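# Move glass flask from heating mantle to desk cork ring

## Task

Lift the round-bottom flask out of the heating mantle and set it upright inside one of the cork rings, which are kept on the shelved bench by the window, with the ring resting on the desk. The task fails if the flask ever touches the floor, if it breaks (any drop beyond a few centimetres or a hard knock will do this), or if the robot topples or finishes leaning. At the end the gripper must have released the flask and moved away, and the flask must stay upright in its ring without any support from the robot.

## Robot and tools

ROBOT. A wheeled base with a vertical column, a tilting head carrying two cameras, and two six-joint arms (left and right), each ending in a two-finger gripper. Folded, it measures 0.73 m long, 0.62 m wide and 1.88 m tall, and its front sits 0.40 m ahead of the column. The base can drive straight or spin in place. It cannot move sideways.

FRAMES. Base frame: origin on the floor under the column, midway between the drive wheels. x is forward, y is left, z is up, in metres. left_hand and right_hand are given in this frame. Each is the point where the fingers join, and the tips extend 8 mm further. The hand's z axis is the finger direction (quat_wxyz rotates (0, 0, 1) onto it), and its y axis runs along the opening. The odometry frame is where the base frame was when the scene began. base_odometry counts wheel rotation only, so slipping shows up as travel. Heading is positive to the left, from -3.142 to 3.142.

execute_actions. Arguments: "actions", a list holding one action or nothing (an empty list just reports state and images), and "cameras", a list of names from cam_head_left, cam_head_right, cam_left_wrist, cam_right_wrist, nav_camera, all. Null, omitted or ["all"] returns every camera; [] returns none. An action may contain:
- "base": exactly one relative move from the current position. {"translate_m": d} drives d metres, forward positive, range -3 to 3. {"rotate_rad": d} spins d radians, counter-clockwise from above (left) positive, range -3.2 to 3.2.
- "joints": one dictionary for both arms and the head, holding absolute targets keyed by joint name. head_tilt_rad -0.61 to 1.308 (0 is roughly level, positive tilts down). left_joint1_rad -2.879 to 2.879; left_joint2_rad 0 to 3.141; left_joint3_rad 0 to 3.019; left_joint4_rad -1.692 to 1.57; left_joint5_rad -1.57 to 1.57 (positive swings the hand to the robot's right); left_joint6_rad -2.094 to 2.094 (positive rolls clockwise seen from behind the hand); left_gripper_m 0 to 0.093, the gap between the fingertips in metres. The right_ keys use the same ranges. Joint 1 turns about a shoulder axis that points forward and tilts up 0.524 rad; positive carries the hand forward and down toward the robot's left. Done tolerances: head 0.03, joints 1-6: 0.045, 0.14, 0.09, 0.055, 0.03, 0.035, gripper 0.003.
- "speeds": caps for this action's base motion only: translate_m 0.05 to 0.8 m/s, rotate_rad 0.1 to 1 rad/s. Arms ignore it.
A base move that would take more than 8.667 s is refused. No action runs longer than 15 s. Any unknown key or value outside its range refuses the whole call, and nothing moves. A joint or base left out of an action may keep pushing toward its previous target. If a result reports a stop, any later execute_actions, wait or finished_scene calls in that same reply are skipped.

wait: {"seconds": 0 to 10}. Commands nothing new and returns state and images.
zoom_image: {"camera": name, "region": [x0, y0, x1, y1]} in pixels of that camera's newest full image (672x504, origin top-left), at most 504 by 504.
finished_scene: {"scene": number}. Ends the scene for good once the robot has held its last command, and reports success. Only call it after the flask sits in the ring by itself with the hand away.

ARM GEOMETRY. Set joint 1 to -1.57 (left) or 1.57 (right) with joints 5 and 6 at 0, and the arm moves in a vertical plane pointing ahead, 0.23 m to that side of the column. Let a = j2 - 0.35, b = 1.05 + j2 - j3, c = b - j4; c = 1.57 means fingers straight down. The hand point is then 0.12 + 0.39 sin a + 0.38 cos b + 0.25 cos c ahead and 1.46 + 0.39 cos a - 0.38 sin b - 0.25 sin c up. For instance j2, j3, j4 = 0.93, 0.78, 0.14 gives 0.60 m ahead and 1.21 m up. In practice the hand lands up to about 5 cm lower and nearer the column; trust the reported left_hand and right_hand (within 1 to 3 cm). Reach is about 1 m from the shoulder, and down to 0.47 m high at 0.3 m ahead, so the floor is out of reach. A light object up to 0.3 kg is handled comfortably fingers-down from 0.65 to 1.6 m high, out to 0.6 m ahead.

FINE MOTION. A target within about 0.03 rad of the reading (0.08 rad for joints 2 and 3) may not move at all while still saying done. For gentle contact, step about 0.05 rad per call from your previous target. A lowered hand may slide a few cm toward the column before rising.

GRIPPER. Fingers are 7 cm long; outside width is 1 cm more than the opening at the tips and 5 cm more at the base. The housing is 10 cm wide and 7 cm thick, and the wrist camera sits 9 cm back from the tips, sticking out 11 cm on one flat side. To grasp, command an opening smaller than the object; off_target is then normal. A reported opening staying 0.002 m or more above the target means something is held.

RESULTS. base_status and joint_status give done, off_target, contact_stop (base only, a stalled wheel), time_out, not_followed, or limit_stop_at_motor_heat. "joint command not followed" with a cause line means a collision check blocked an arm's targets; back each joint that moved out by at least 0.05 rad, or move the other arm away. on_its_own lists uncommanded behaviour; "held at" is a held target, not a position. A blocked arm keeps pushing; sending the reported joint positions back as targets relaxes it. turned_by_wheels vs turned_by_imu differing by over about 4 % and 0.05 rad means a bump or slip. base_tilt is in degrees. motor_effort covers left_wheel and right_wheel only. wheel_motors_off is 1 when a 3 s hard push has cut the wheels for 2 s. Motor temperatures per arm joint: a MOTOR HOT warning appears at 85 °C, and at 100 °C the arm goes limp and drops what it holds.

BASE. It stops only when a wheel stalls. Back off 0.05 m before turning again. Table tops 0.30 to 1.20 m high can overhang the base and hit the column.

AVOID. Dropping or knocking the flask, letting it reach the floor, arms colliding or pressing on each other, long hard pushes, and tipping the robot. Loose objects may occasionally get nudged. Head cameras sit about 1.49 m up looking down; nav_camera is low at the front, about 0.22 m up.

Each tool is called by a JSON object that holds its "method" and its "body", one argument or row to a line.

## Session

{"method": "execute_actions", "body": {
  "actions": [
    {"joints":{"head_tilt_rad":0.3}}
  ]
}}

Scene clock: 0.90 s.
Joint torques (N m, as the arm reports them, + toward a larger angle): left_arm=[-0.23 -8.69 -0.01 -1.   -0.02 -0.01] | right_arm=[-0.76 -6.44 -0.55 -1.36 -0.01 -0.04]
Motor temperatures (°C, as the motors report them): left_arm=[24 25 23 25 24 24] | right_arm=[25 27 22 26 25 23]
base_odometry: x=+0.000 y=+0.000 heading=+0.000 (m, m, rad; odometry frame)
turned_by_wheels: +0.000 (rad since the last result)
turned_by_imu: +0.000 (rad since the last result)
base_tilt: forward=-0.2 right=-0.4 (deg)
base_status: not commanded
joint_positions: head_tilt_rad=+0.319 left_joint1_rad=-1.559 left_joint2_rad=+0.845 left_joint3_rad=+0.419 left_joint4_rad=-0.987 left_joint5_rad=-0.005 left_joint6_rad=+0.079 left_gripper_m=+0.095 right_joint1_rad=+1.601 right_joint2_rad=+0.898 right_joint3_rad=+0.418 right_joint4_rad=-0.965 right_joint5_rad=-0.027 right_joint6_rad=-0.073 right_gripper_m=+0.094
joint_status: all done
wheel_motors_off: 0
motor_effort: left_wheel=+2(1) right_wheel=+5(5) (%)
left_hand: x=+0.1543 y=+0.2279 z=+1.2592 quat_wxyz=(+0.430, -0.032, -0.902, +0.011) (m; base frame)
right_hand: x=+0.1465 y=-0.2146 z=+1.2540 quat_wxyz=(+0.444, +0.039, -0.895, -0.037) (m; base frame)
pictures: cam_head_left, cam_head_right, cam_left_wrist, cam_right_wrist, nav_camera
camera_calibration (this result's frames):
cam_head_left: T_world_to_cam=[[0.0578203, -0.998126, 0.0200144, -0.00442794], [-0.297234, -0.0363503, -0.954112, 1.48445], [0.953052, 0.0492181, -0.298779, 0.341397], [0, 0, 0, 1]] pos_world=[0.116115, 0.0327375, 1.51842]
cam_head_right: T_world_to_cam=[[0.0654407, -0.997856, -0.00137457, -0.0522987], [-0.315656, -0.0193943, -0.948676, 1.48158], [0.946615, 0.0625159, -0.316248, 0.373599], [0, 0, 0, 1]] pos_world=[0.117439, -0.0468082, 1.52362]
cam_left_wrist: T_world_to_cam=[[-0.0493827, -0.997127, 0.0574446, 0.165478], [-0.0516438, 0.059987, 0.996862, -1.2581], [-0.997444, 0.0462611, -0.0544577, 0.336387], [0, 0, 0, 1]] pos_world=[0.278726, 0.224911, 1.26297]
cam_right_wrist: T_world_to_cam=[[0.0523274, -0.99459, -0.0897335, -0.109238], [-0.0281412, -0.0912896, 0.995427, -1.25223], [-0.998233, -0.0495629, -0.0327659, 0.300635], [0, 0, 0, 1]] pos_world=[0.270581, -0.208063, 1.24655]
Images, in order (width x height): cam_head_left 672x504, cam_head_right 672x504, cam_left_wrist 672x504, cam_right_wrist 672x504, nav_camera 672x504.

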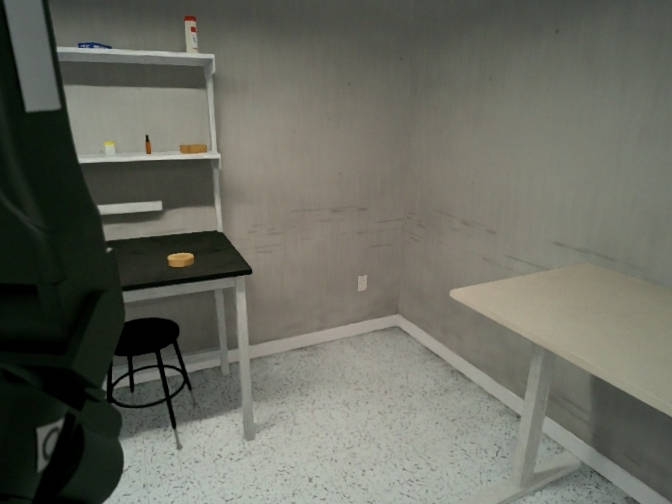

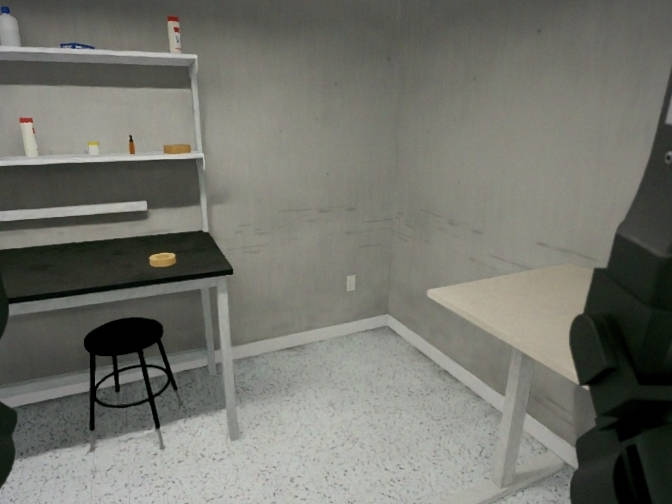

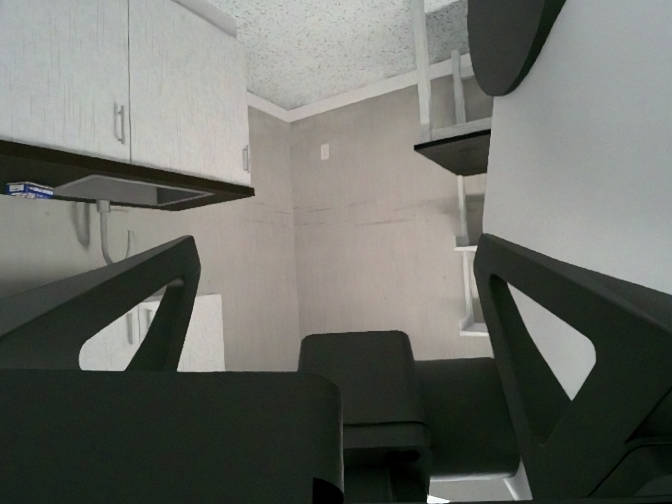

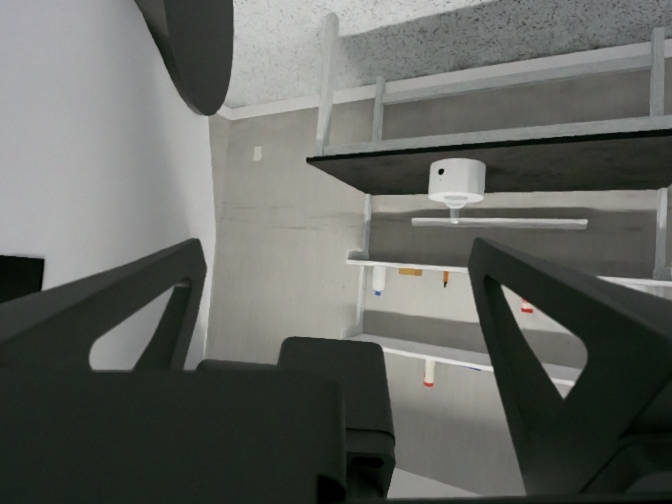

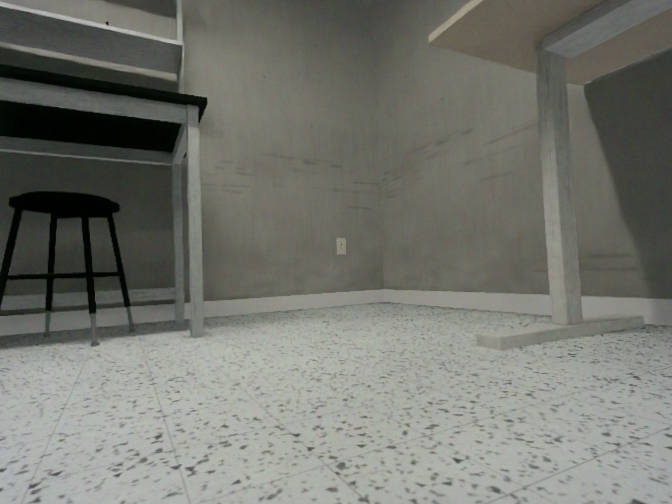

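{"method": "execute_actions", "body": {
  "actions": [
    {"base":{"rotate_rad":0.31}}
  ],
  "cameras": ["cam_head_right"]
}}

{"method": "execute_actions", "body": {
  "actions": [
    {"base":{"translate_m":1.1},"joints":{"head_tilt_rad":0.7,"left_joint1_rad":-1.57,"left_joint2_rad":1.2,"left_joint3_rad":1.27,"left_joint4_rad":-0.59,"left_joint6_rad":1.57,"left_gripper_m":0.06}}
  ],
  "cameras": ["cam_head_right"]
}}

Scene clock: 6.90 s.
Joint torques (N m, as the arm reports them, + toward a larger angle): left_arm=[-0.33 -8.3  -0.07 -1.   -0.05  0.  ] | right_arm=[-0.81 -6.42 -0.56 -1.32  0.   -0.05]
Motor temperatures (°C, as the motors report them): left_arm=[24 25 23 25 24 24] | right_arm=[25 27 22 26 25 23]
base_odometry: x=+0.000 y=+0.000 heading=+0.309 (m, m, rad; odometry frame)
turned_by_wheels: +0.309 (rad since the last result)
turned_by_imu: +0.303 (rad since the last result)
base_tilt: forward=-0.2 right=-0.4 (deg)
base_status: done
joint_positions: head_tilt_rad=+0.319 left_joint1_rad=-1.559 left_joint2_rad=+0.845 left_joint3_rad=+0.419 left_joint4_rad=-0.987 left_joint5_rad=-0.005 left_joint6_rad=+0.079 left_gripper_m=+0.095 right_joint1_rad=+1.601 right_joint2_rad=+0.898 right_joint3_rad=+0.418 right_joint4_rad=-0.965 right_joint5_rad=-0.027 right_joint6_rad=-0.073 right_gripper_m=+0.094
joint_status: not commanded
wheel_motors_off: 0
motor_effort: left_wheel=-2(33) right_wheel=+0(47) (%)
left_hand: x=+0.1543 y=+0.2279 z=+1.2592 quat_wxyz=(+0.430, -0.032, -0.902, +0.011) (m; base frame)
right_hand: x=+0.1465 y=-0.2146 z=+1.2540 quat_wxyz=(+0.444, +0.039, -0.895, -0.037) (m; base frame)
pictures: cam_head_right
camera_calibration (this result's frames):
cam_head_right: T_world_to_cam=[[0.0654409, -0.997856, -0.00136648, -0.0523112], [-0.315538, -0.0193943, -0.948715, 1.48164], [0.946654, 0.0625159, -0.316131, 0.373417], [0, 0, 0, 1]] pos_world=[0.117441, -0.0468082, 1.52363]
Images, in order (width x height): cam_head_right 672x504.

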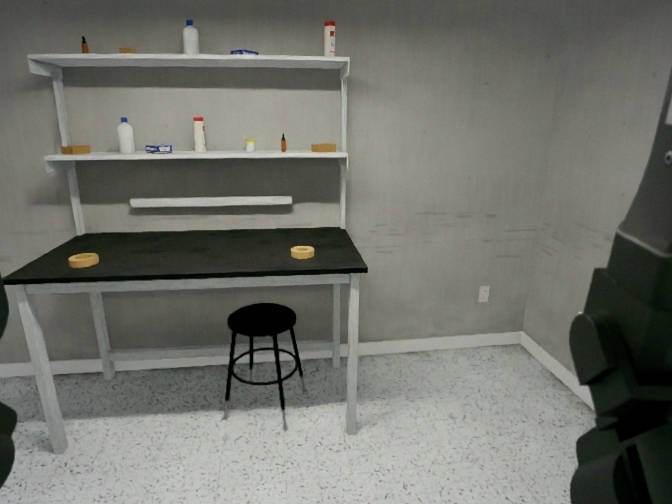

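Scene clock: 10.27 s.
Joint torques (N m, as the arm reports them, + toward a larger angle): left_arm=[ -1.09 -20.09   5.6    0.32   0.06   0.12] | right_arm=[-0.84 -6.43 -0.51 -1.35  0.   -0.04]
Motor temperatures (°C, as the motors report them): left_arm=[24 25 23 25 24 24] | right_arm=[25 27 22 26 25 23]
base_odometry: x=+1.048 y=+0.335 heading=+0.309 (m, m, rad; odometry frame)
turned_by_wheels: +0.000 (rad since the last result)
turned_by_imu: +0.000 (rad since the last result)
base_tilt: forward=-0.2 right=-0.4 (deg)
base_status: done
joint_positions: head_tilt_rad=+0.703 left_joint1_rad=-1.563 left_joint2_rad=+1.208 left_joint3_rad=+1.254 left_joint4_rad=-0.591 left_joint5_rad=-0.005 left_joint6_rad=+1.560 left_gripper_m=+0.060 right_joint1_rad=+1.601 right_joint2_rad=+0.898 right_joint3_rad=+0.418 right_joint4_rad=-0.965 right_joint5_rad=-0.027 right_joint6_rad=-0.073 right_gripper_m=+0.094
joint_status: all done
wheel_motors_off: 0
motor_effort: left_wheel=+2(55) right_wheel=+0(54) (%)
left_hand: x=+0.6167 y=+0.2299 z=+1.1391 quat_wxyz=(+0.012, -0.702, -0.712, +0.003) (m; base frame)
right_hand: x=+0.1465 y=-0.2146 z=+1.2540 quat_wxyz=(+0.444, +0.039, -0.895, -0.037) (m; base frame)
pictures: cam_head_right
camera_calibration (this result's frames):
cam_head_right: T_world_to_cam=[[0.0601601, -0.997856, -0.0257903, -0.0144345], [-0.648067, -0.0193943, -0.761336, 1.2097], [0.759204, 0.0625159, -0.647844, 0.893628], [0, 0, 0, 1]] pos_world=[0.106391, -0.0468082, 1.49955]
Images, in order (width x height): cam_head_right 672x504.

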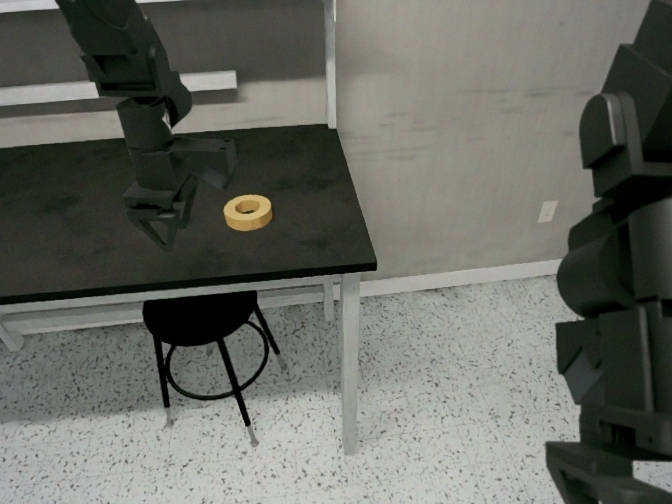

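{"method": "execute_actions", "body": {
  "actions": [
    {"base":{"translate_m":0.3},"joints":{"head_tilt_rad":0.9,"left_joint2_rad":1.58,"left_joint3_rad":1.42,"left_joint4_rad":-0.37}}
  ],
  "cameras": ["cam_head_right","cam_left_wrist"]
}}

Scene clock: 18.73 s.
Joint torques (N m, as the arm reports them, + toward a larger angle): left_arm=[ -1.02 -21.79   3.01   0.43   0.07   0.09] | right_arm=[-0.89 -6.44 -0.61 -1.35  0.   -0.04]
Motor temperatures (°C, as the motors report them): left_arm=[24 26 24 25 24 24] | right_arm=[25 27 22 26 25 23]
base_odometry: x=+1.334 y=+0.426 heading=+0.309 (m, m, rad; odometry frame)
turned_by_wheels: +0.000 (rad since the last result)
turned_by_imu: -0.001 (rad since the last result)
base_tilt: forward=-0.2 right=-0.4 (deg)
base_status: done
joint_positions: head_tilt_rad=+0.902 left_joint1_rad=-1.563 left_joint2_rad=+1.601 left_joint3_rad=+1.415 left_joint4_rad=-0.373 left_joint5_rad=-0.005 left_joint6_rad=+1.561 left_gripper_m=+0.060 right_joint1_rad=+1.601 right_joint2_rad=+0.898 right_joint3_rad=+0.419 right_joint4_rad=-0.965 right_joint5_rad=-0.027 right_joint6_rad=-0.073 right_gripper_m=+0.094
joint_status: all done
wheel_motors_off: 0
motor_effort: left_wheel=-2(34) right_wheel=+0(35) (%)
left_hand: x=+0.6077 y=+0.2310 z=+0.9699 quat_wxyz=(+0.017, -0.702, -0.712, +0.008) (m; base frame)
right_hand: x=+0.1471 y=-0.2145 z=+1.2538 quat_wxyz=(+0.443, +0.039, -0.895, -0.037) (m; base frame)
pictures: cam_head_right, cam_left_wrist
camera_calibration (this result's frames):
cam_head_right: T_world_to_cam=[[0.053901, -0.997856, -0.0371357, 0.00335048], [-0.785343, -0.0193943, -0.618757, 0.996995], [0.61671, 0.0625159, -0.784704, 1.11152], [0, 0, 0, 1]] pos_world=[0.0973181, -0.0468082, 1.48923]
cam_left_wrist: T_world_to_cam=[[-0.99919, -0.00628897, 0.0397374, 0.573118], [0.018706, 0.80183, 0.597259, -0.773069], [-0.0356188, 0.597519, -0.801063, 0.784949], [0, 0, 0, 1]] pos_world=[0.615074, 0.154452, 1.06774]
Images, in order (width x height): cam_head_right 672x504, cam_left_wrist 672x504.

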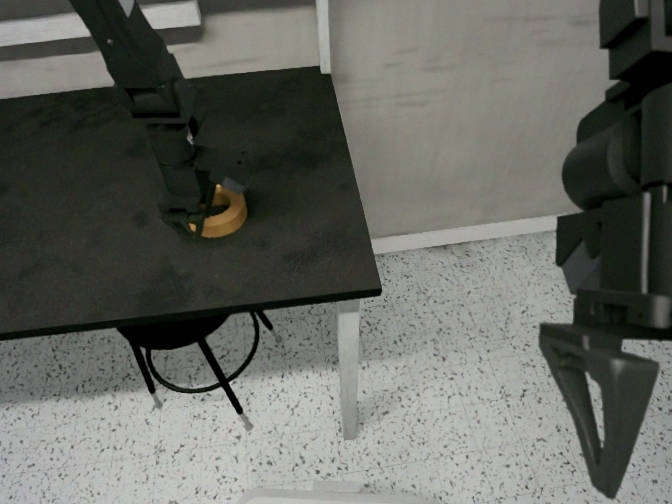

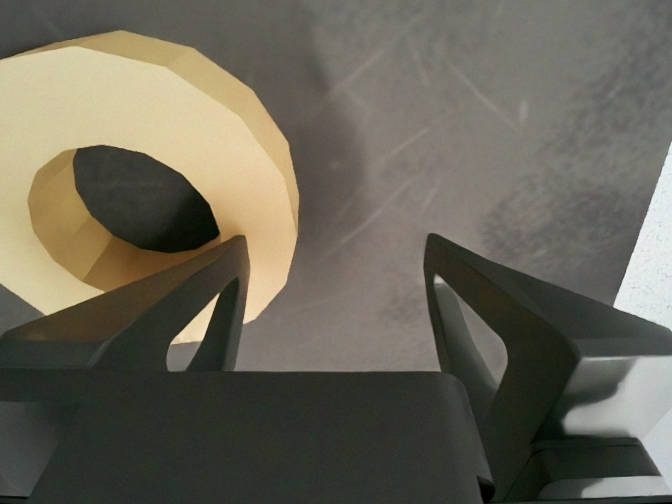

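{"method": "execute_actions", "body": {
  "actions": [
    {"base":{"translate_m":0.018},"joints":{"left_joint4_rad":-0.33}}
  ],
  "cameras": ["cam_left_wrist"]
}}

{"method": "execute_actions", "body": {
  "actions": [
    {"joints":{"left_joint2_rad":1.72,"left_joint3_rad":1.48,"left_joint4_rad":-0.3}}
  ],
  "cameras": ["cam_left_wrist"]
}}

{"method": "execute_actions", "body": {
  "actions": [
    {"joints":{"left_gripper_m":0.01}}
  ],
  "cameras": ["cam_left_wrist"]
}}

{"method": "execute_actions", "body": {
  "actions": [
    {"joints":{"left_joint2_rad":1.2,"left_joint3_rad":1.15,"left_joint4_rad":-0.47}}
  ],
  "cameras": []
}}

{"method": "execute_actions", "body": {
  "actions": [
    {"base":{"translate_m":-1.1}}
  ],
  "cameras": []
}}

{"method": "execute_actions", "body": {
  "actions": [
    {"base":{"rotate_rad":-1.45},"joints":{"head_tilt_rad":0.8}}
  ],
  "cameras": ["cam_head_right","cam_head_left"]
}}

Scene clock: 33.70 s.
Joint torques (N m, as the arm reports them, + toward a larger angle): left_arm=[ -0.93 -21.89   3.06   0.52   0.08   0.09] | right_arm=[-0.86 -6.36 -0.54 -1.34 -0.01 -0.05]
Motor temperatures (°C, as the motors report them): left_arm=[24 27 23 25 24 24] | right_arm=[25 27 22 26 25 23]
base_odometry: x=+1.351 y=+0.432 heading=+0.309 (m, m, rad; odometry frame)
turned_by_wheels: +0.000 (rad since the last result)
turned_by_imu: -0.001 (rad since the last result)
base_tilt: forward=-0.2 right=-0.4 (deg)
base_status: done
joint_positions: head_tilt_rad=+0.902 left_joint1_rad=-1.563 left_joint2_rad=+1.598 left_joint3_rad=+1.418 left_joint4_rad=-0.334 left_joint5_rad=-0.005 left_joint6_rad=+1.561 left_gripper_m=+0.060 right_joint1_rad=+1.601 right_joint2_rad=+0.898 right_joint3_rad=+0.419 right_joint4_rad=-0.965 right_joint5_rad=-0.027 right_joint6_rad=-0.073 right_gripper_m=+0.094
joint_status: all done
wheel_motors_off: 0
motor_effort: left_wheel=+0(32) right_wheel=+0(34) (%)
left_hand: x=+0.6198 y=+0.2311 z=+0.9711 quat_wxyz=(+0.001, -0.702, -0.712, -0.007) (m; base frame)
right_hand: x=+0.1467 y=-0.2146 z=+1.2539 quat_wxyz=(+0.443, +0.039, -0.895, -0.037) (m; base frame)
pictures: cam_left_wrist
camera_calibration (this result's frames):
cam_left_wrist: T_world_to_cam=[[-0.999975, -0.00598529, -0.00373912, 0.627761], [-0.00703342, 0.801722, 0.597655, -0.758494], [-0.000579401, 0.597667, -0.801744, 0.765285], [0, 0, 0, 1]] pos_world=[0.622854, 0.154473, 1.06923]
Images, in order (width x height): cam_left_wrist 672x504.

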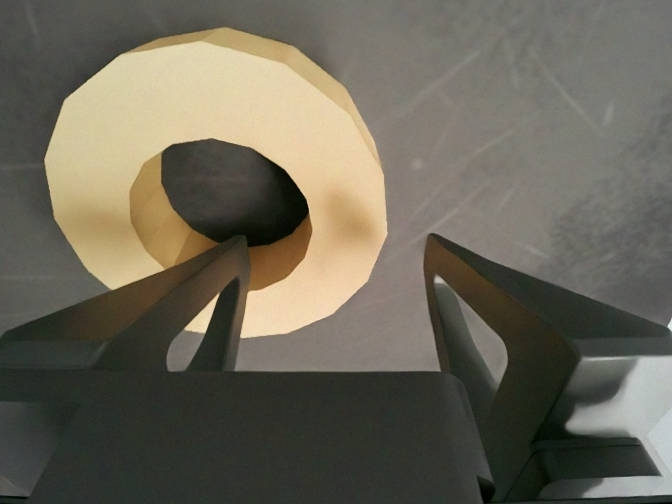

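Scene clock: 34.60 s.
Joint torques (N m, as the arm reports them, + toward a larger angle): left_arm=[ -0.66 -13.66   3.91   0.99   0.07   0.1 ] | right_arm=[-0.8  -6.29 -0.6  -1.34 -0.01 -0.04]
Motor temperatures (°C, as the motors report them): left_arm=[24 27 23 25 24 24] | right_arm=[25 27 22 26 25 23]
base_odometry: x=+1.351 y=+0.432 heading=+0.309 (m, m, rad; odometry frame)
turned_by_wheels: +0.000 (rad since the last result)
turned_by_imu: +0.000 (rad since the last result)
base_tilt: forward=-0.2 right=-0.4 (deg)
base_status: not commanded
joint_positions: head_tilt_rad=+0.902 left_joint1_rad=-1.563 left_joint2_rad=+1.628 left_joint3_rad=+1.470 left_joint4_rad=-0.317 left_joint5_rad=-0.005 left_joint6_rad=+1.561 left_gripper_m=+0.060 right_joint1_rad=+1.601 right_joint2_rad=+0.898 right_joint3_rad=+0.419 right_joint4_rad=-0.965 right_joint5_rad=-0.027 right_joint6_rad=-0.073 right_gripper_m=+0.094
joint_status: all done
wheel_motors_off: 0
motor_effort: left_wheel=+0(1) right_wheel=+1(1) (%)
left_hand: x=+0.6405 y=+0.2312 z=+0.9632 quat_wxyz=(-0.012, -0.702, -0.712, -0.021) (m; base frame)
right_hand: x=+0.1467 y=-0.2146 z=+1.2539 quat_wxyz=(+0.443, +0.039, -0.895, -0.037) (m; base frame)
pictures: cam_left_wrist
camera_calibration (this result's frames):
cam_left_wrist: T_world_to_cam=[[-0.999093, -0.00532838, -0.0422499, 0.684832], [-0.029525, 0.801634, 0.597086, -0.738746], [0.0306874, 0.597791, -0.801064, 0.738144], [0, 0, 0, 1]] pos_world=[0.639748, 0.154597, 1.06133]
Images, in order (width x height): cam_left_wrist 672x504.

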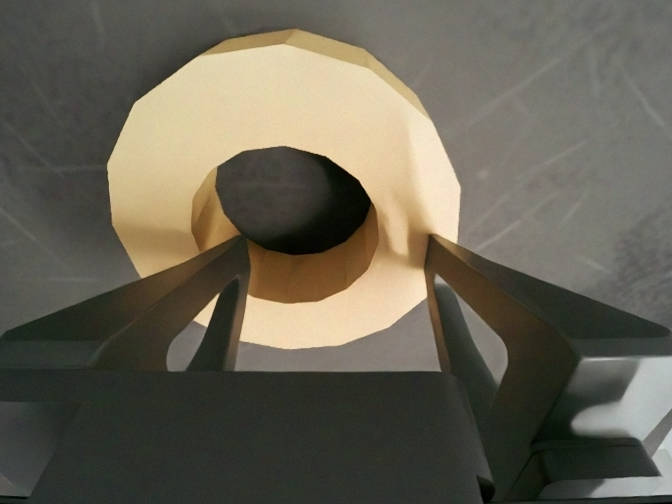

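Scene clock: 35.37 s.
Joint torques (N m, as the arm reports them, + toward a larger angle): left_arm=[ -0.82 -13.1    4.66   1.96   0.03   0.09] | right_arm=[-0.83 -6.42 -0.59 -1.37  0.   -0.04]
Motor temperatures (°C, as the motors report them): left_arm=[24 27 23 25 24 24] | right_arm=[25 27 22 26 25 23]
base_odometry: x=+1.351 y=+0.432 heading=+0.309 (m, m, rad; odometry frame)
turned_by_wheels: +0.000 (rad since the last result)
turned_by_imu: +0.000 (rad since the last result)
base_tilt: forward=-0.2 right=-0.4 (deg)
base_status: not commanded
joint_positions: head_tilt_rad=+0.902 left_joint1_rad=-1.563 left_joint2_rad=+1.628 left_joint3_rad=+1.455 left_joint4_rad=-0.354 left_joint5_rad=-0.005 left_joint6_rad=+1.563 left_gripper_m=+0.010 right_joint1_rad=+1.601 right_joint2_rad=+0.898 right_joint3_rad=+0.419 right_joint4_rad=-0.965 right_joint5_rad=-0.027 right_joint6_rad=-0.073 right_gripper_m=+0.094
joint_status: all done
wheel_motors_off: 0
motor_effort: left_wheel=+0(3) right_wheel=+1(1) (%)
left_hand: x=+0.6235 y=+0.2311 z=+0.9614 quat_wxyz=(+0.005, -0.703, -0.711, -0.003) (m; base frame)
right_hand: x=+0.1467 y=-0.2146 z=+1.2539 quat_wxyz=(+0.443, +0.039, -0.895, -0.037) (m; base frame)
pictures: cam_left_wrist
camera_calibration (this result's frames):
cam_left_wrist: T_world_to_cam=[[-0.999966, -0.00377276, 0.00735155, 0.620219], [0.00136583, 0.801979, 0.597351, -0.757688], [-0.00814945, 0.59734, -0.801947, 0.762488], [0, 0, 0, 1]] pos_world=[0.627446, 0.154525, 1.05952]
Images, in order (width x height): cam_left_wrist 672x504.

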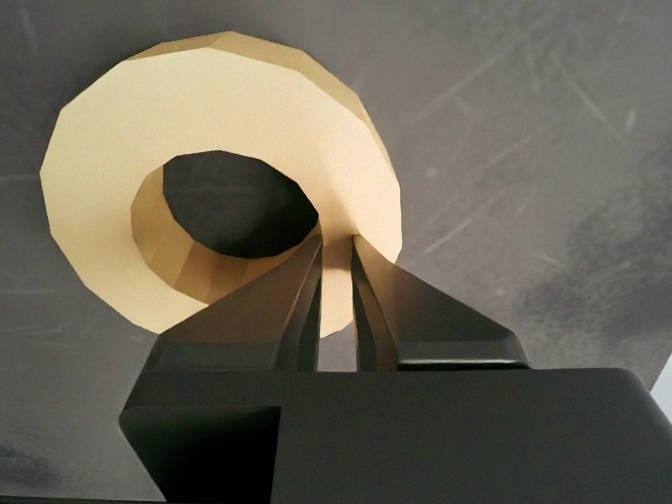

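Scene clock: 36.73 s.
Joint torques (N m, as the arm reports them, + toward a larger angle): left_arm=[ -0.77 -16.63   4.03   0.35   0.05   0.08] | right_arm=[-0.78 -6.49 -0.59 -1.38  0.   -0.04]
Motor temperatures (°C, as the motors report them): left_arm=[24 27 23 25 24 24] | right_arm=[25 27 22 26 25 23]
base_odometry: x=+1.351 y=+0.432 heading=+0.309 (m, m, rad; odometry frame)
turned_by_wheels: +0.000 (rad since the last result)
turned_by_imu: +0.000 (rad since the last result)
base_tilt: forward=-0.2 right=-0.4 (deg)
base_status: not commanded
joint_positions: head_tilt_rad=+0.902 left_joint1_rad=-1.563 left_joint2_rad=+1.173 left_joint3_rad=+1.151 left_joint4_rad=-0.470 left_joint5_rad=-0.005 left_joint6_rad=+1.563 left_gripper_m=+0.010 right_joint1_rad=+1.601 right_joint2_rad=+0.898 right_joint3_rad=+0.419 right_joint4_rad=-0.965 right_joint5_rad=-0.027 right_joint6_rad=-0.073 right_gripper_m=+0.094
joint_status: all done
wheel_motors_off: 0
motor_effort: left_wheel=-1(2) right_wheel=+0(1) (%)
left_hand: x=+0.5985 y=+0.2298 z=+1.1361 quat_wxyz=(-0.007, -0.703, -0.711, -0.016) (m; base frame)
right_hand: x=+0.1467 y=-0.2146 z=+1.2539 quat_wxyz=(+0.443, +0.039, -0.895, -0.037) (m; base frame)
pictures: none
No camera images: the call's "cameras" was empty. Leave "cameras" out to get every camera's image.

Scene clock: 40.23 s.
Joint torques (N m, as the arm reports them, + toward a larger angle): left_arm=[ -0.67 -16.61   4.3    0.4    0.04   0.06] | right_arm=[-0.89 -6.17 -0.4  -1.35  0.   -0.05]
Motor temperatures (°C, as the motors report them): left_arm=[24 27 24 25 24 24] | right_arm=[25 27 22 26 25 23]
base_odometry: x=+0.303 y=+0.097 heading=+0.307 (m, m, rad; odometry frame)
turned_by_wheels: -0.002 (rad since the last result)
turned_by_imu: -0.003 (rad since the last result)
base_tilt: forward=-0.2 right=-0.3 (deg)
base_status: done
joint_positions: head_tilt_rad=+0.902 left_joint1_rad=-1.563 left_joint2_rad=+1.175 left_joint3_rad=+1.146 left_joint4_rad=-0.470 left_joint5_rad=-0.005 left_joint6_rad=+1.563 left_gripper_m=+0.010 right_joint1_rad=+1.601 right_joint2_rad=+0.898 right_joint3_rad=+0.415 right_joint4_rad=-0.965 right_joint5_rad=-0.027 right_joint6_rad=-0.073 right_gripper_m=+0.094
joint_status: not commanded
wheel_motors_off: 0
motor_effort: left_wheel=-2(32) right_wheel=+2(45) (%)
left_hand: x=+0.5948 y=+0.2294 z=+1.1342 quat_wxyz=(-0.005, -0.703, -0.711, -0.013) (m; base frame)
right_hand: x=+0.1449 y=-0.2146 z=+1.2545 quat_wxyz=(+0.445, +0.039, -0.894, -0.037) (m; base frame)
pictures: none
No camera images: the call's "cameras" was empty. Leave "cameras" out to get every camera's image.

Scene clock: 43.00 s.
Joint torques (N m, as the arm reports them, + toward a larger angle): left_arm=[ -0.45 -16.     4.25   0.39   0.03   0.07] | right_arm=[-0.84 -6.31 -0.35 -1.36  0.   -0.04]
Motor temperatures (°C, as the motors report them): left_arm=[24 27 24 25 24 24] | right_arm=[25 27 22 26 25 23]
base_odometry: x=+0.303 y=+0.097 heading=-1.142 (m, m, rad; odometry frame)
turned_by_wheels: -1.449 (rad since the last result)
turned_by_imu: -1.432 (rad since the last result)
base_tilt: forward=-0.2 right=-0.3 (deg)
base_status: done
joint_positions: head_tilt_rad=+0.816 left_joint1_rad=-1.566 left_joint2_rad=+1.175 left_joint3_rad=+1.146 left_joint4_rad=-0.470 left_joint5_rad=-0.005 left_joint6_rad=+1.563 left_gripper_m=+0.010 right_joint1_rad=+1.601 right_joint2_rad=+0.898 right_joint3_rad=+0.415 right_joint4_rad=-0.965 right_joint5_rad=-0.027 right_joint6_rad=-0.073 right_gripper_m=+0.094
joint_status: all done
wheel_motors_off: 0
motor_effort: left_wheel=+2(53) right_wheel=-2(40) (%)
left_hand: x=+0.5948 y=+0.2277 z=+1.1342 quat_wxyz=(-0.006, -0.704, -0.710, -0.012) (m; base frame)
right_hand: x=+0.1449 y=-0.2146 z=+1.2545 quat_wxyz=(+0.445, +0.039, -0.894, -0.037) (m; base frame)
pictures: cam_head_left, cam_head_right
camera_calibration (this result's frames):
cam_head_left: T_world_to_cam=[[0.0603717, -0.998126, -0.00995126, 0.0415917], [-0.715909, -0.0363503, -0.697246, 1.10981], [0.695578, 0.0492181, -0.716763, 0.997966], [0, 0, 0, 1]] pos_world=[0.0978477, 0.0327375, 1.48953]
cam_head_right: T_world_to_cam=[[0.0568809, -0.997856, -0.0323873, -0.00411117], [-0.729516, -0.0193943, -0.683689, 1.0942], [0.681595, 0.0625159, -0.729054, 1.02257], [0, 0, 0, 1]] pos_world=[0.101489, -0.0468082, 1.49347]
Images, in order (width x height): cam_head_left 672x504, cam_head_right 672x504.

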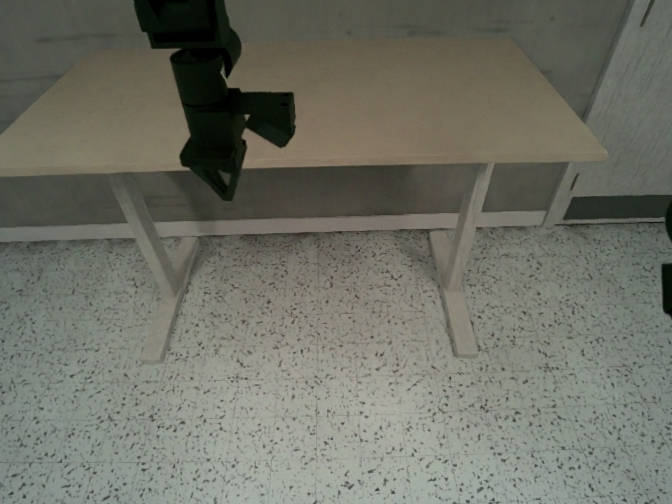

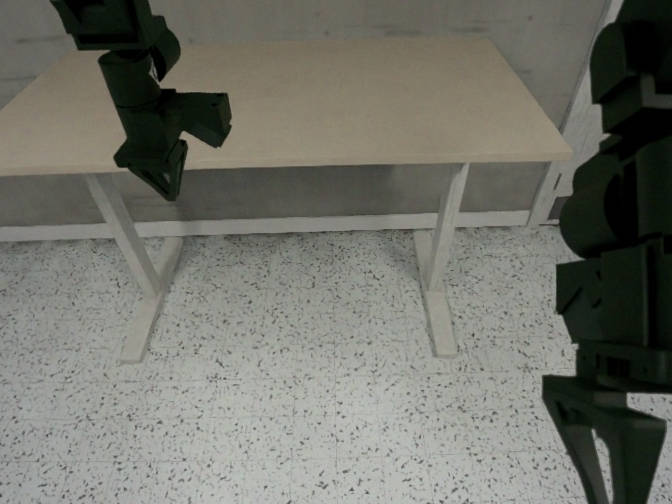

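Missed; go back.

{"method": "execute_actions", "body": {
  "actions": [
    {"base":{"rotate_rad":1.452}}
  ],
  "cameras": []
}}

{"method": "execute_actions", "body": {
  "actions": [
    {"base":{"translate_m":1.1},"joints":{"left_gripper_m":0.065}}
  ],
  "cameras": []
}}

{"method": "execute_actions", "body": {
  "actions": [
    {"joints":{"left_joint2_rad":1.6,"left_joint3_rad":1.45,"left_joint4_rad":-0.35}}
  ],
  "cameras": ["cam_left_wrist"]
}}

Scene clock: 48.70 s.
Joint torques (N m, as the arm reports them, + toward a larger angle): left_arm=[ -0.48 -16.36   4.3    0.4    0.03   0.09] | right_arm=[-0.82 -6.46 -0.38 -1.37 -0.01 -0.05]
Motor temperatures (°C, as the motors report them): left_arm=[24 27 24 25 24 24] | right_arm=[25 27 22 26 25 23]
base_odometry: x=+0.303 y=+0.097 heading=+0.309 (m, m, rad; odometry frame)
turned_by_wheels: +1.451 (rad since the last result)
turned_by_imu: +1.430 (rad since the last result)
base_tilt: forward=-0.2 right=-0.4 (deg)
base_status: done
joint_positions: head_tilt_rad=+0.816 left_joint1_rad=-1.568 left_joint2_rad=+1.175 left_joint3_rad=+1.146 left_joint4_rad=-0.470 left_joint5_rad=-0.005 left_joint6_rad=+1.563 left_gripper_m=+0.010 right_joint1_rad=+1.601 right_joint2_rad=+0.898 right_joint3_rad=+0.415 right_joint4_rad=-0.965 right_joint5_rad=-0.027 right_joint6_rad=-0.073 right_gripper_m=+0.094
joint_status: not commanded
wheel_motors_off: 0
motor_effort: left_wheel=-1(35) right_wheel=+2(47) (%)
left_hand: x=+0.5948 y=+0.2271 z=+1.1342 quat_wxyz=(-0.006, -0.704, -0.710, -0.011) (m; base frame)
right_hand: x=+0.1449 y=-0.2146 z=+1.2545 quat_wxyz=(+0.445, +0.039, -0.894, -0.037) (m; base frame)
pictures: none
No camera images: the call's "cameras" was empty. Leave "cameras" out to get every camera's image.

Scene clock: 52.13 s.
Joint torques (N m, as the arm reports them, + toward a larger angle): left_arm=[ -0.24 -16.66   4.3    0.42   0.04   0.09] | right_arm=[-0.82 -6.38 -0.59 -1.37  0.   -0.04]
Motor temperatures (°C, as the motors report them): left_arm=[24 27 24 25 24 24] | right_arm=[25 27 22 26 25 23]
base_odometry: x=+1.351 y=+0.432 heading=+0.309 (m, m, rad; odometry frame)
turned_by_wheels: +0.000 (rad since the last result)
turned_by_imu: +0.000 (rad since the last result)
base_tilt: forward=-0.2 right=-0.4 (deg)
base_status: done
joint_positions: head_tilt_rad=+0.815 left_joint1_rad=-1.568 left_joint2_rad=+1.176 left_joint3_rad=+1.144 left_joint4_rad=-0.470 left_joint5_rad=-0.005 left_joint6_rad=+1.563 left_gripper_m=+0.065 right_joint1_rad=+1.601 right_joint2_rad=+0.898 right_joint3_rad=+0.418 right_joint4_rad=-0.965 right_joint5_rad=-0.027 right_joint6_rad=-0.073 right_gripper_m=+0.094
joint_status: all done
wheel_motors_off: 0
motor_effort: left_wheel=-1(56) right_wheel=+0(60) (%)
left_hand: x=+0.5939 y=+0.2271 z=+1.1336 quat_wxyz=(-0.005, -0.704, -0.710, -0.011) (m; base frame)
right_hand: x=+0.1465 y=-0.2146 z=+1.2540 quat_wxyz=(+0.444, +0.039, -0.895, -0.037) (m; base frame)
pictures: none
No camera images: the call's "cameras" was empty. Leave "cameras" out to get every camera's image.

Scene clock: 53.37 s.
Joint torques (N m, as the arm reports them, + toward a larger angle): left_arm=[ -0.47 -21.15   3.82   0.32   0.06   0.09] | right_arm=[-0.87 -6.33 -0.57 -1.37 -0.01 -0.04]
Motor temperatures (°C, as the motors report them): left_arm=[24 27 24 25 24 24] | right_arm=[25 27 22 26 25 23]
base_odometry: x=+1.351 y=+0.432 heading=+0.309 (m, m, rad; odometry frame)
turned_by_wheels: +0.000 (rad since the last result)
turned_by_imu: +0.000 (rad since the last result)
base_tilt: forward=-0.2 right=-0.4 (deg)
base_status: not commanded
joint_positions: head_tilt_rad=+0.815 left_joint1_rad=-1.568 left_joint2_rad=+1.611 left_joint3_rad=+1.439 left_joint4_rad=-0.349 left_joint5_rad=-0.005 left_joint6_rad=+1.563 left_gripper_m=+0.065 right_joint1_rad=+1.601 right_joint2_rad=+0.898 right_joint3_rad=+0.418 right_joint4_rad=-0.965 right_joint5_rad=-0.027 right_joint6_rad=-0.073 right_gripper_m=+0.094
joint_status: all done
wheel_motors_off: 0
motor_effort: left_wheel=+1(1) right_wheel=+0(1) (%)
left_hand: x=+0.6234 y=+0.2276 z=+0.9679 quat_wxyz=(+0.001, -0.704, -0.710, -0.004) (m; base frame)
right_hand: x=+0.1465 y=-0.2146 z=+1.2540 quat_wxyz=(+0.444, +0.039, -0.895, -0.037) (m; base frame)
pictures: cam_left_wrist
camera_calibration (this result's frames):
cam_left_wrist: T_world_to_cam=[[-0.999998, -0.00124482, 0.00125884, 0.625485], [-0.000253838, 0.804525, 0.593918, -0.754987], [-0.00175209, 0.593917, -0.804525, 0.769029], [0, 0, 0, 1]] pos_world=[0.62664, 0.151446, 1.06632]
Images, in order (width x height): cam_left_wrist 672x504.

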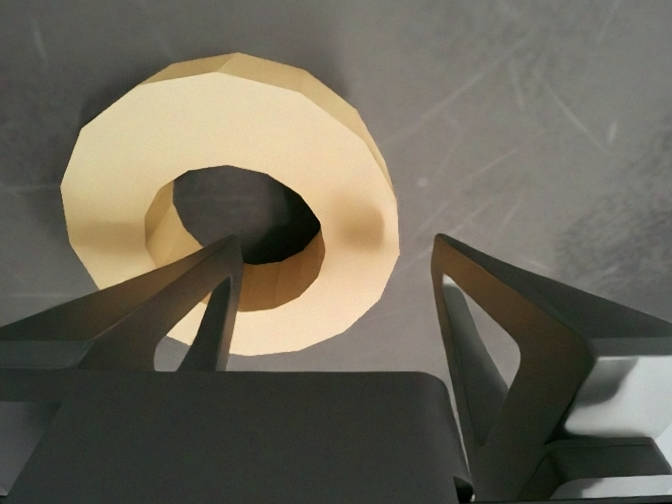

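{"method": "execute_actions", "body": {
  "actions": [
    {"joints":{"left_joint2_rad":1.69,"left_joint4_rad":-0.31}}
  ],
  "cameras": ["cam_left_wrist"]
}}

{"method": "execute_actions", "body": {
  "actions": [
    {"joints":{"left_gripper_m":0.01}}
  ],
  "cameras": ["cam_left_wrist"]
}}

Scene clock: 57.23 s.
Joint torques (N m, as the arm reports them, + toward a larger angle): left_arm=[ -0.35 -18.96   2.75   0.48   0.05   0.08] | right_arm=[-0.74 -6.35 -0.53 -1.38 -0.01 -0.04]
Motor temperatures (°C, as the motors report them): left_arm=[24 27 24 25 24 24] | right_arm=[25 27 22 26 25 23]
base_odometry: x=+1.351 y=+0.432 heading=+0.309 (m, m, rad; odometry frame)
turned_by_wheels: +0.000 (rad since the last result)
turned_by_imu: -0.001 (rad since the last result)
base_tilt: forward=-0.2 right=-0.4 (deg)
base_status: not commanded
joint_positions: head_tilt_rad=+0.815 left_joint1_rad=-1.568 left_joint2_rad=+1.674 left_joint3_rad=+1.445 left_joint4_rad=-0.314 left_joint5_rad=-0.005 left_joint6_rad=+1.563 left_gripper_m=+0.065 right_joint1_rad=+1.601 right_joint2_rad=+0.898 right_joint3_rad=+0.418 right_joint4_rad=-0.965 right_joint5_rad=-0.027 right_joint6_rad=-0.073 right_gripper_m=+0.094
joint_status: all done
wheel_motors_off: 0
motor_effort: left_wheel=+1(1) right_wheel=-1(1) (%)
left_hand: x=+0.6035 y=+0.2277 z=+0.9373 quat_wxyz=(+0.010, -0.704, -0.710, +0.004) (m; base frame)
right_hand: x=+0.1465 y=-0.2146 z=+1.2540 quat_wxyz=(+0.444, +0.039, -0.895, -0.037) (m; base frame)
pictures: cam_left_wrist
camera_calibration (this result's frames):
cam_left_wrist: T_world_to_cam=[[-0.999708, -0.0013076, 0.0241449, 0.583925], [0.0132877, 0.804548, 0.59374, -0.744881], [-0.0202021, 0.593887, -0.804295, 0.755285], [0, 0, 0, 1]] pos_world=[0.608911, 0.151502, 1.03564]
Images, in order (width x height): cam_left_wrist 672x504.

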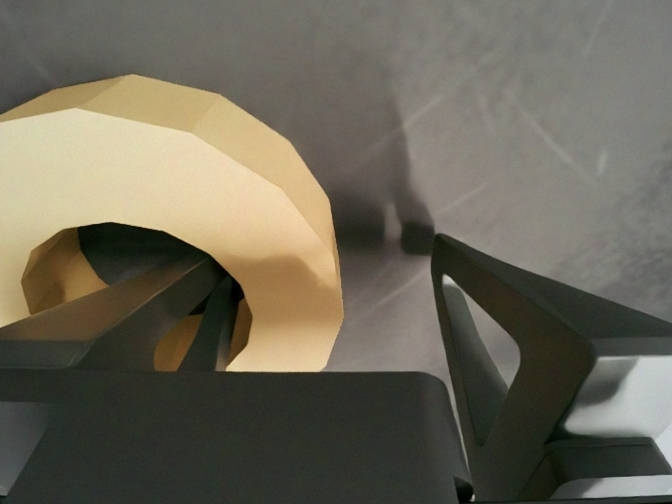

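Scene clock: 57.83 s.
Joint torques (N m, as the arm reports them, + toward a larger angle): left_arm=[ -0.37 -18.94   2.87   0.4    0.06   0.06] | right_arm=[-0.86 -6.33 -0.53 -1.38  0.   -0.04]
Motor temperatures (°C, as the motors report them): left_arm=[24 27 24 25 24 24] | right_arm=[25 27 22 26 25 23]
base_odometry: x=+1.351 y=+0.432 heading=+0.309 (m, m, rad; odometry frame)
turned_by_wheels: +0.000 (rad since the last result)
turned_by_imu: +0.000 (rad since the last result)
base_tilt: forward=-0.2 right=-0.4 (deg)
base_status: not commanded
joint_positions: head_tilt_rad=+0.815 left_joint1_rad=-1.568 left_joint2_rad=+1.674 left_joint3_rad=+1.445 left_joint4_rad=-0.314 left_joint5_rad=-0.005 left_joint6_rad=+1.563 left_gripper_m=+0.024 right_joint1_rad=+1.601 right_joint2_rad=+0.898 right_joint3_rad=+0.418 right_joint4_rad=-0.965 right_joint5_rad=-0.027 right_joint6_rad=-0.073 right_gripper_m=+0.094
joint_status: left_gripper_m off_target (ended at +0.024, target +0.010)
wheel_motors_off: 0
motor_effort: left_wheel=-1(0) right_wheel=+0(0) (%)
left_hand: x=+0.6035 y=+0.2277 z=+0.9373 quat_wxyz=(+0.010, -0.704, -0.710, +0.004) (m; base frame)
right_hand: x=+0.1465 y=-0.2146 z=+1.2540 quat_wxyz=(+0.444, +0.039, -0.895, -0.037) (m; base frame)
pictures: cam_left_wrist
camera_calibration (this result's frames):
cam_left_wrist: T_world_to_cam=[[-0.999708, -0.0013076, 0.0241449, 0.583925], [0.0132877, 0.804548, 0.59374, -0.744881], [-0.0202021, 0.593887, -0.804295, 0.755285], [0, 0, 0, 1]] pos_world=[0.608911, 0.151502, 1.03564]
Images, in order (width x height): cam_left_wrist 672x504.

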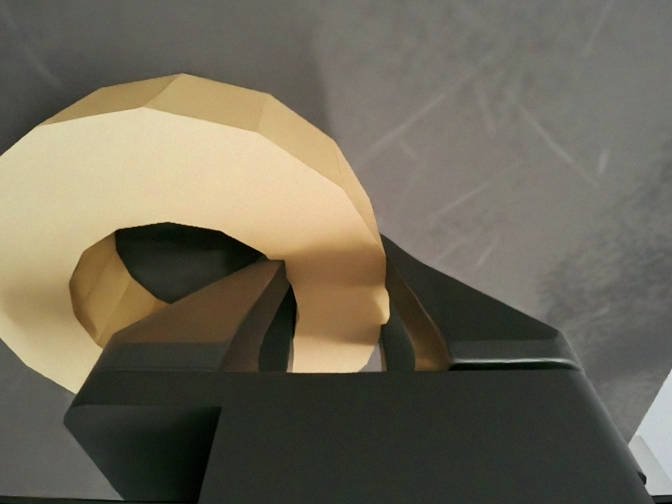

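{"method": "execute_actions", "body": {
  "actions": [
    {"joints":{"left_joint2_rad":1.2,"left_joint3_rad":1.15,"left_joint4_rad":-0.47}}
  ],
  "cameras": []
}}

{"method": "execute_actions", "body": {
  "actions": [
    {"base":{"translate_m":-1.1}}
  ],
  "cameras": []
}}

{"method": "execute_actions", "body": {
  "actions": [
    {"base":{"rotate_rad":-1.45}}
  ],
  "cameras": []
}}

{"method": "execute_actions", "body": {
  "actions": [
    {"base":{"translate_m":0.45}}
  ],
  "cameras": []
}}

{"method": "execute_actions", "body": {
  "actions": [
    {"joints":{"left_joint2_rad":1.54,"left_joint3_rad":1.4,"left_joint4_rad":-0.39}}
  ],
  "cameras": []
}}

{"method": "execute_actions", "body": {
  "actions": [
    {"joints":{"left_joint2_rad":1.63,"left_joint3_rad":1.43,"left_joint4_rad":-0.35}}
  ],
  "cameras": ["cam_head_right"]
}}

Scene clock: 65.80 s.
Joint torques (N m, as the arm reports them, + toward a larger angle): left_arm=[ -0.09 -16.53   4.19   0.48   0.04   0.07] | right_arm=[-0.8  -6.5  -0.57 -1.38  0.   -0.05]
Motor temperatures (°C, as the motors report them): left_arm=[24 27 24 25 24 24] | right_arm=[25 28 22 26 25 23]
base_odometry: x=+1.351 y=+0.432 heading=+0.309 (m, m, rad; odometry frame)
turned_by_wheels: +0.000 (rad since the last result)
turned_by_imu: -0.001 (rad since the last result)
base_tilt: forward=-0.2 right=-0.3 (deg)
base_status: not commanded
joint_positions: head_tilt_rad=+0.815 left_joint1_rad=-1.568 left_joint2_rad=+1.177 left_joint3_rad=+1.149 left_joint4_rad=-0.470 left_joint5_rad=-0.005 left_joint6_rad=+1.563 left_gripper_m=+0.024 right_joint1_rad=+1.601 right_joint2_rad=+0.898 right_joint3_rad=+0.418 right_joint4_rad=-0.965 right_joint5_rad=-0.027 right_joint6_rad=-0.073 right_gripper_m=+0.094
joint_status: all done
wheel_motors_off: 0
motor_effort: left_wheel=+0(3) right_wheel=-1(1) (%)
left_hand: x=+0.5963 y=+0.2271 z=+1.1338 quat_wxyz=(-0.007, -0.704, -0.710, -0.012) (m; base frame)
right_hand: x=+0.1465 y=-0.2146 z=+1.2540 quat_wxyz=(+0.444, +0.039, -0.895, -0.037) (m; base frame)
pictures: none
No camera images: the call's "cameras" was empty. Leave "cameras" out to get every camera's image.

Scene clock: 69.23 s.
Joint torques (N m, as the arm reports them, + toward a larger angle): left_arm=[ -0.19 -16.22   4.31   0.33   0.04   0.07] | right_arm=[-0.77 -6.31 -0.36 -1.33 -0.01 -0.04]
Motor temperatures (°C, as the motors report them): left_arm=[24 27 24 25 24 24] | right_arm=[25 28 22 26 25 23]
base_odometry: x=+0.303 y=+0.097 heading=+0.310 (m, m, rad; odometry frame)
turned_by_wheels: +0.001 (rad since the last result)
turned_by_imu: +0.000 (rad since the last result)
base_tilt: forward=-0.1 right=-0.4 (deg)
base_status: done
joint_positions: head_tilt_rad=+0.815 left_joint1_rad=-1.568 left_joint2_rad=+1.179 left_joint3_rad=+1.144 left_joint4_rad=-0.470 left_joint5_rad=-0.005 left_joint6_rad=+1.563 left_gripper_m=+0.024 right_joint1_rad=+1.601 right_joint2_rad=+0.898 right_joint3_rad=+0.415 right_joint4_rad=-0.965 right_joint5_rad=-0.027 right_joint6_rad=-0.073 right_gripper_m=+0.094
joint_status: not commanded
wheel_motors_off: 0
motor_effort: left_wheel=+1(60) right_wheel=-1(54) (%)
left_hand: x=+0.5925 y=+0.2271 z=+1.1319 quat_wxyz=(-0.004, -0.704, -0.710, -0.009) (m; base frame)
right_hand: x=+0.1451 y=-0.2146 z=+1.2545 quat_wxyz=(+0.445, +0.039, -0.894, -0.037) (m; base frame)
pictures: none
No camera images: the call's "cameras" was empty. Leave "cameras" out to get every camera's image.

Scene clock: 72.00 s.
Joint torques (N m, as the arm reports them, + toward a larger angle): left_arm=[ -0.44 -16.77   4.36   0.39   0.07   0.09] | right_arm=[-0.91 -6.36 -0.41 -1.39 -0.01 -0.03]
Motor temperatures (°C, as the motors report them): left_arm=[24 27 24 25 24 24] | right_arm=[25 28 22 26 25 23]
base_odometry: x=+0.303 y=+0.097 heading=-1.139 (m, m, rad; odometry frame)
turned_by_wheels: -1.449 (rad since the last result)
turned_by_imu: -1.432 (rad since the last result)
base_tilt: forward=-0.1 right=-0.3 (deg)
base_status: done
joint_positions: head_tilt_rad=+0.815 left_joint1_rad=-1.568 left_joint2_rad=+1.179 left_joint3_rad=+1.144 left_joint4_rad=-0.470 left_joint5_rad=-0.005 left_joint6_rad=+1.563 left_gripper_m=+0.024 right_joint1_rad=+1.601 right_joint2_rad=+0.898 right_joint3_rad=+0.415 right_joint4_rad=-0.965 right_joint5_rad=-0.027 right_joint6_rad=-0.073 right_gripper_m=+0.095
joint_status: not commanded
wheel_motors_off: 0
motor_effort: left_wheel=+0(56) right_wheel=-2(39) (%)
left_hand: x=+0.5925 y=+0.2271 z=+1.1319 quat_wxyz=(-0.004, -0.704, -0.710, -0.009) (m; base frame)
right_hand: x=+0.1451 y=-0.2146 z=+1.2545 quat_wxyz=(+0.445, +0.039, -0.894, -0.037) (m; base frame)
pictures: none
No camera images: the call's "cameras" was empty. Leave "cameras" out to get every camera's image.

Scene clock: 74.43 s.
Joint torques (N m, as the arm reports them, + toward a larger angle): left_arm=[ -0.4  -17.18   4.33   0.35   0.05   0.07] | right_arm=[-0.87 -6.48 -0.69 -1.37  0.01 -0.04]
Motor temperatures (°C, as the motors report them): left_arm=[24 27 24 25 24 24] | right_arm=[25 28 22 26 25 23]
base_odometry: x=+0.491 y=-0.312 heading=-1.139 (m, m, rad; odometry frame)
turned_by_wheels: +0.000 (rad since the last result)
turned_by_imu: -0.001 (rad since the last result)
base_tilt: forward=-0.1 right=-0.4 (deg)
base_status: done
joint_positions: head_tilt_rad=+0.815 left_joint1_rad=-1.568 left_joint2_rad=+1.181 left_joint3_rad=+1.144 left_joint4_rad=-0.470 left_joint5_rad=-0.005 left_joint6_rad=+1.563 left_gripper_m=+0.024 right_joint1_rad=+1.601 right_joint2_rad=+0.898 right_joint3_rad=+0.419 right_joint4_rad=-0.965 right_joint5_rad=-0.027 right_joint6_rad=-0.073 right_gripper_m=+0.095
joint_status: not commanded
wheel_motors_off: 0
motor_effort: left_wheel=+0(57) right_wheel=+0(56) (%)
left_hand: x=+0.5920 y=+0.2271 z=+1.1309 quat_wxyz=(-0.003, -0.704, -0.710, -0.009) (m; base frame)
right_hand: x=+0.1471 y=-0.2145 z=+1.2538 quat_wxyz=(+0.443, +0.039, -0.895, -0.037) (m; base frame)
pictures: none
No camera images: the call's "cameras" was empty. Leave "cameras" out to get every camera's image.

Scene clock: 75.57 s.
Joint torques (N m, as the arm reports them, + toward a larger angle): left_arm=[ -0.5  -21.3    3.8    0.24   0.05   0.08] | right_arm=[-0.81 -6.37 -0.64 -1.35 -0.01 -0.04]
Motor temperatures (°C, as the motors report them): left_arm=[24 27 24 25 24 24] | right_arm=[25 28 22 26 25 23]
base_odometry: x=+0.491 y=-0.312 heading=-1.139 (m, m, rad; odometry frame)
turned_by_wheels: +0.000 (rad since the last result)
turned_by_imu: +0.000 (rad since the last result)
base_tilt: forward=-0.1 right=-0.4 (deg)
base_status: not commanded
joint_positions: head_tilt_rad=+0.815 left_joint1_rad=-1.568 left_joint2_rad=+1.552 left_joint3_rad=+1.388 left_joint4_rad=-0.388 left_joint5_rad=-0.005 left_joint6_rad=+1.563 left_gripper_m=+0.024 right_joint1_rad=+1.601 right_joint2_rad=+0.898 right_joint3_rad=+0.419 right_joint4_rad=-0.965 right_joint5_rad=-0.027 right_joint6_rad=-0.073 right_gripper_m=+0.095
joint_status: all done
wheel_motors_off: 0
motor_effort: left_wheel=+1(2) right_wheel=+0(1) (%)
left_hand: x=+0.6109 y=+0.2275 z=+0.9903 quat_wxyz=(+0.013, -0.704, -0.710, +0.007) (m; base frame)
right_hand: x=+0.1471 y=-0.2145 z=+1.2538 quat_wxyz=(+0.443, +0.039, -0.895, -0.037) (m; base frame)
pictures: none
No camera images: the call's "cameras" was empty. Leave "cameras" out to get every camera's image.

Scene clock: 76.47 s.
Joint torques (N m, as the arm reports them, + toward a larger angle): left_arm=[ -0.28 -17.62   3.28   0.44   0.05   0.07] | right_arm=[-0.87 -6.36 -0.67 -1.34 -0.01 -0.04]
Motor temperatures (°C, as the motors report them): left_arm=[24 27 24 25 24 24] | right_arm=[25 28 22 26 25 23]
base_odometry: x=+0.491 y=-0.312 heading=-1.139 (m, m, rad; odometry frame)
turned_by_wheels: +0.000 (rad since the last result)
turned_by_imu: +0.000 (rad since the last result)
base_tilt: forward=-0.2 right=-0.4 (deg)
base_status: not commanded
joint_positions: head_tilt_rad=+0.815 left_joint1_rad=-1.568 left_joint2_rad=+1.596 left_joint3_rad=+1.426 left_joint4_rad=-0.353 left_joint5_rad=-0.005 left_joint6_rad=+1.564 left_gripper_m=+0.024 right_joint1_rad=+1.601 right_joint2_rad=+0.898 right_joint3_rad=+0.419 right_joint4_rad=-0.965 right_joint5_rad=-0.027 right_joint6_rad=-0.073 right_gripper_m=+0.095
joint_status: all done
wheel_motors_off: 0
motor_effort: left_wheel=+0(0) right_wheel=+0(1) (%)
left_hand: x=+0.6215 y=+0.2276 z=+0.9734 quat_wxyz=(+0.002, -0.704, -0.710, -0.003) (m; base frame)
right_hand: x=+0.1471 y=-0.2145 z=+1.2538 quat_wxyz=(+0.443, +0.039, -0.895, -0.037) (m; base frame)
pictures: cam_head_right
camera_calibration (this result's frames):
cam_head_right: T_world_to_cam=[[0.0569236, -0.997856, -0.0323122, -0.00422883], [-0.728614, -0.0193943, -0.68465, 1.09563], [0.682555, 0.0625159, -0.728155, 1.02114], [0, 0, 0, 1]] pos_world=[0.10155, -0.0468082, 1.49354]
Images, in order (width x height): cam_head_right 672x504.

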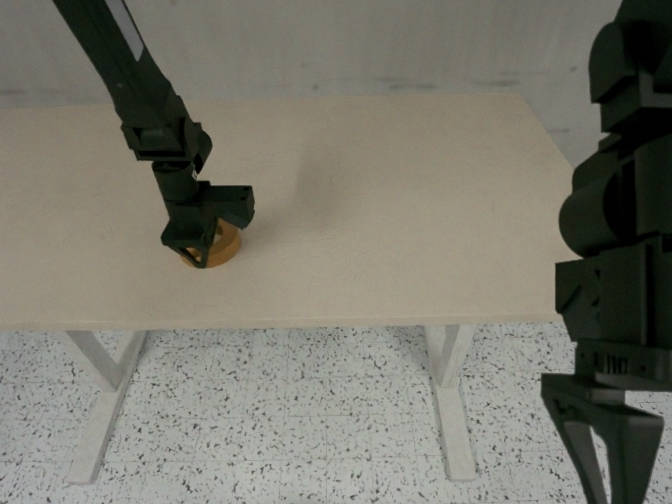

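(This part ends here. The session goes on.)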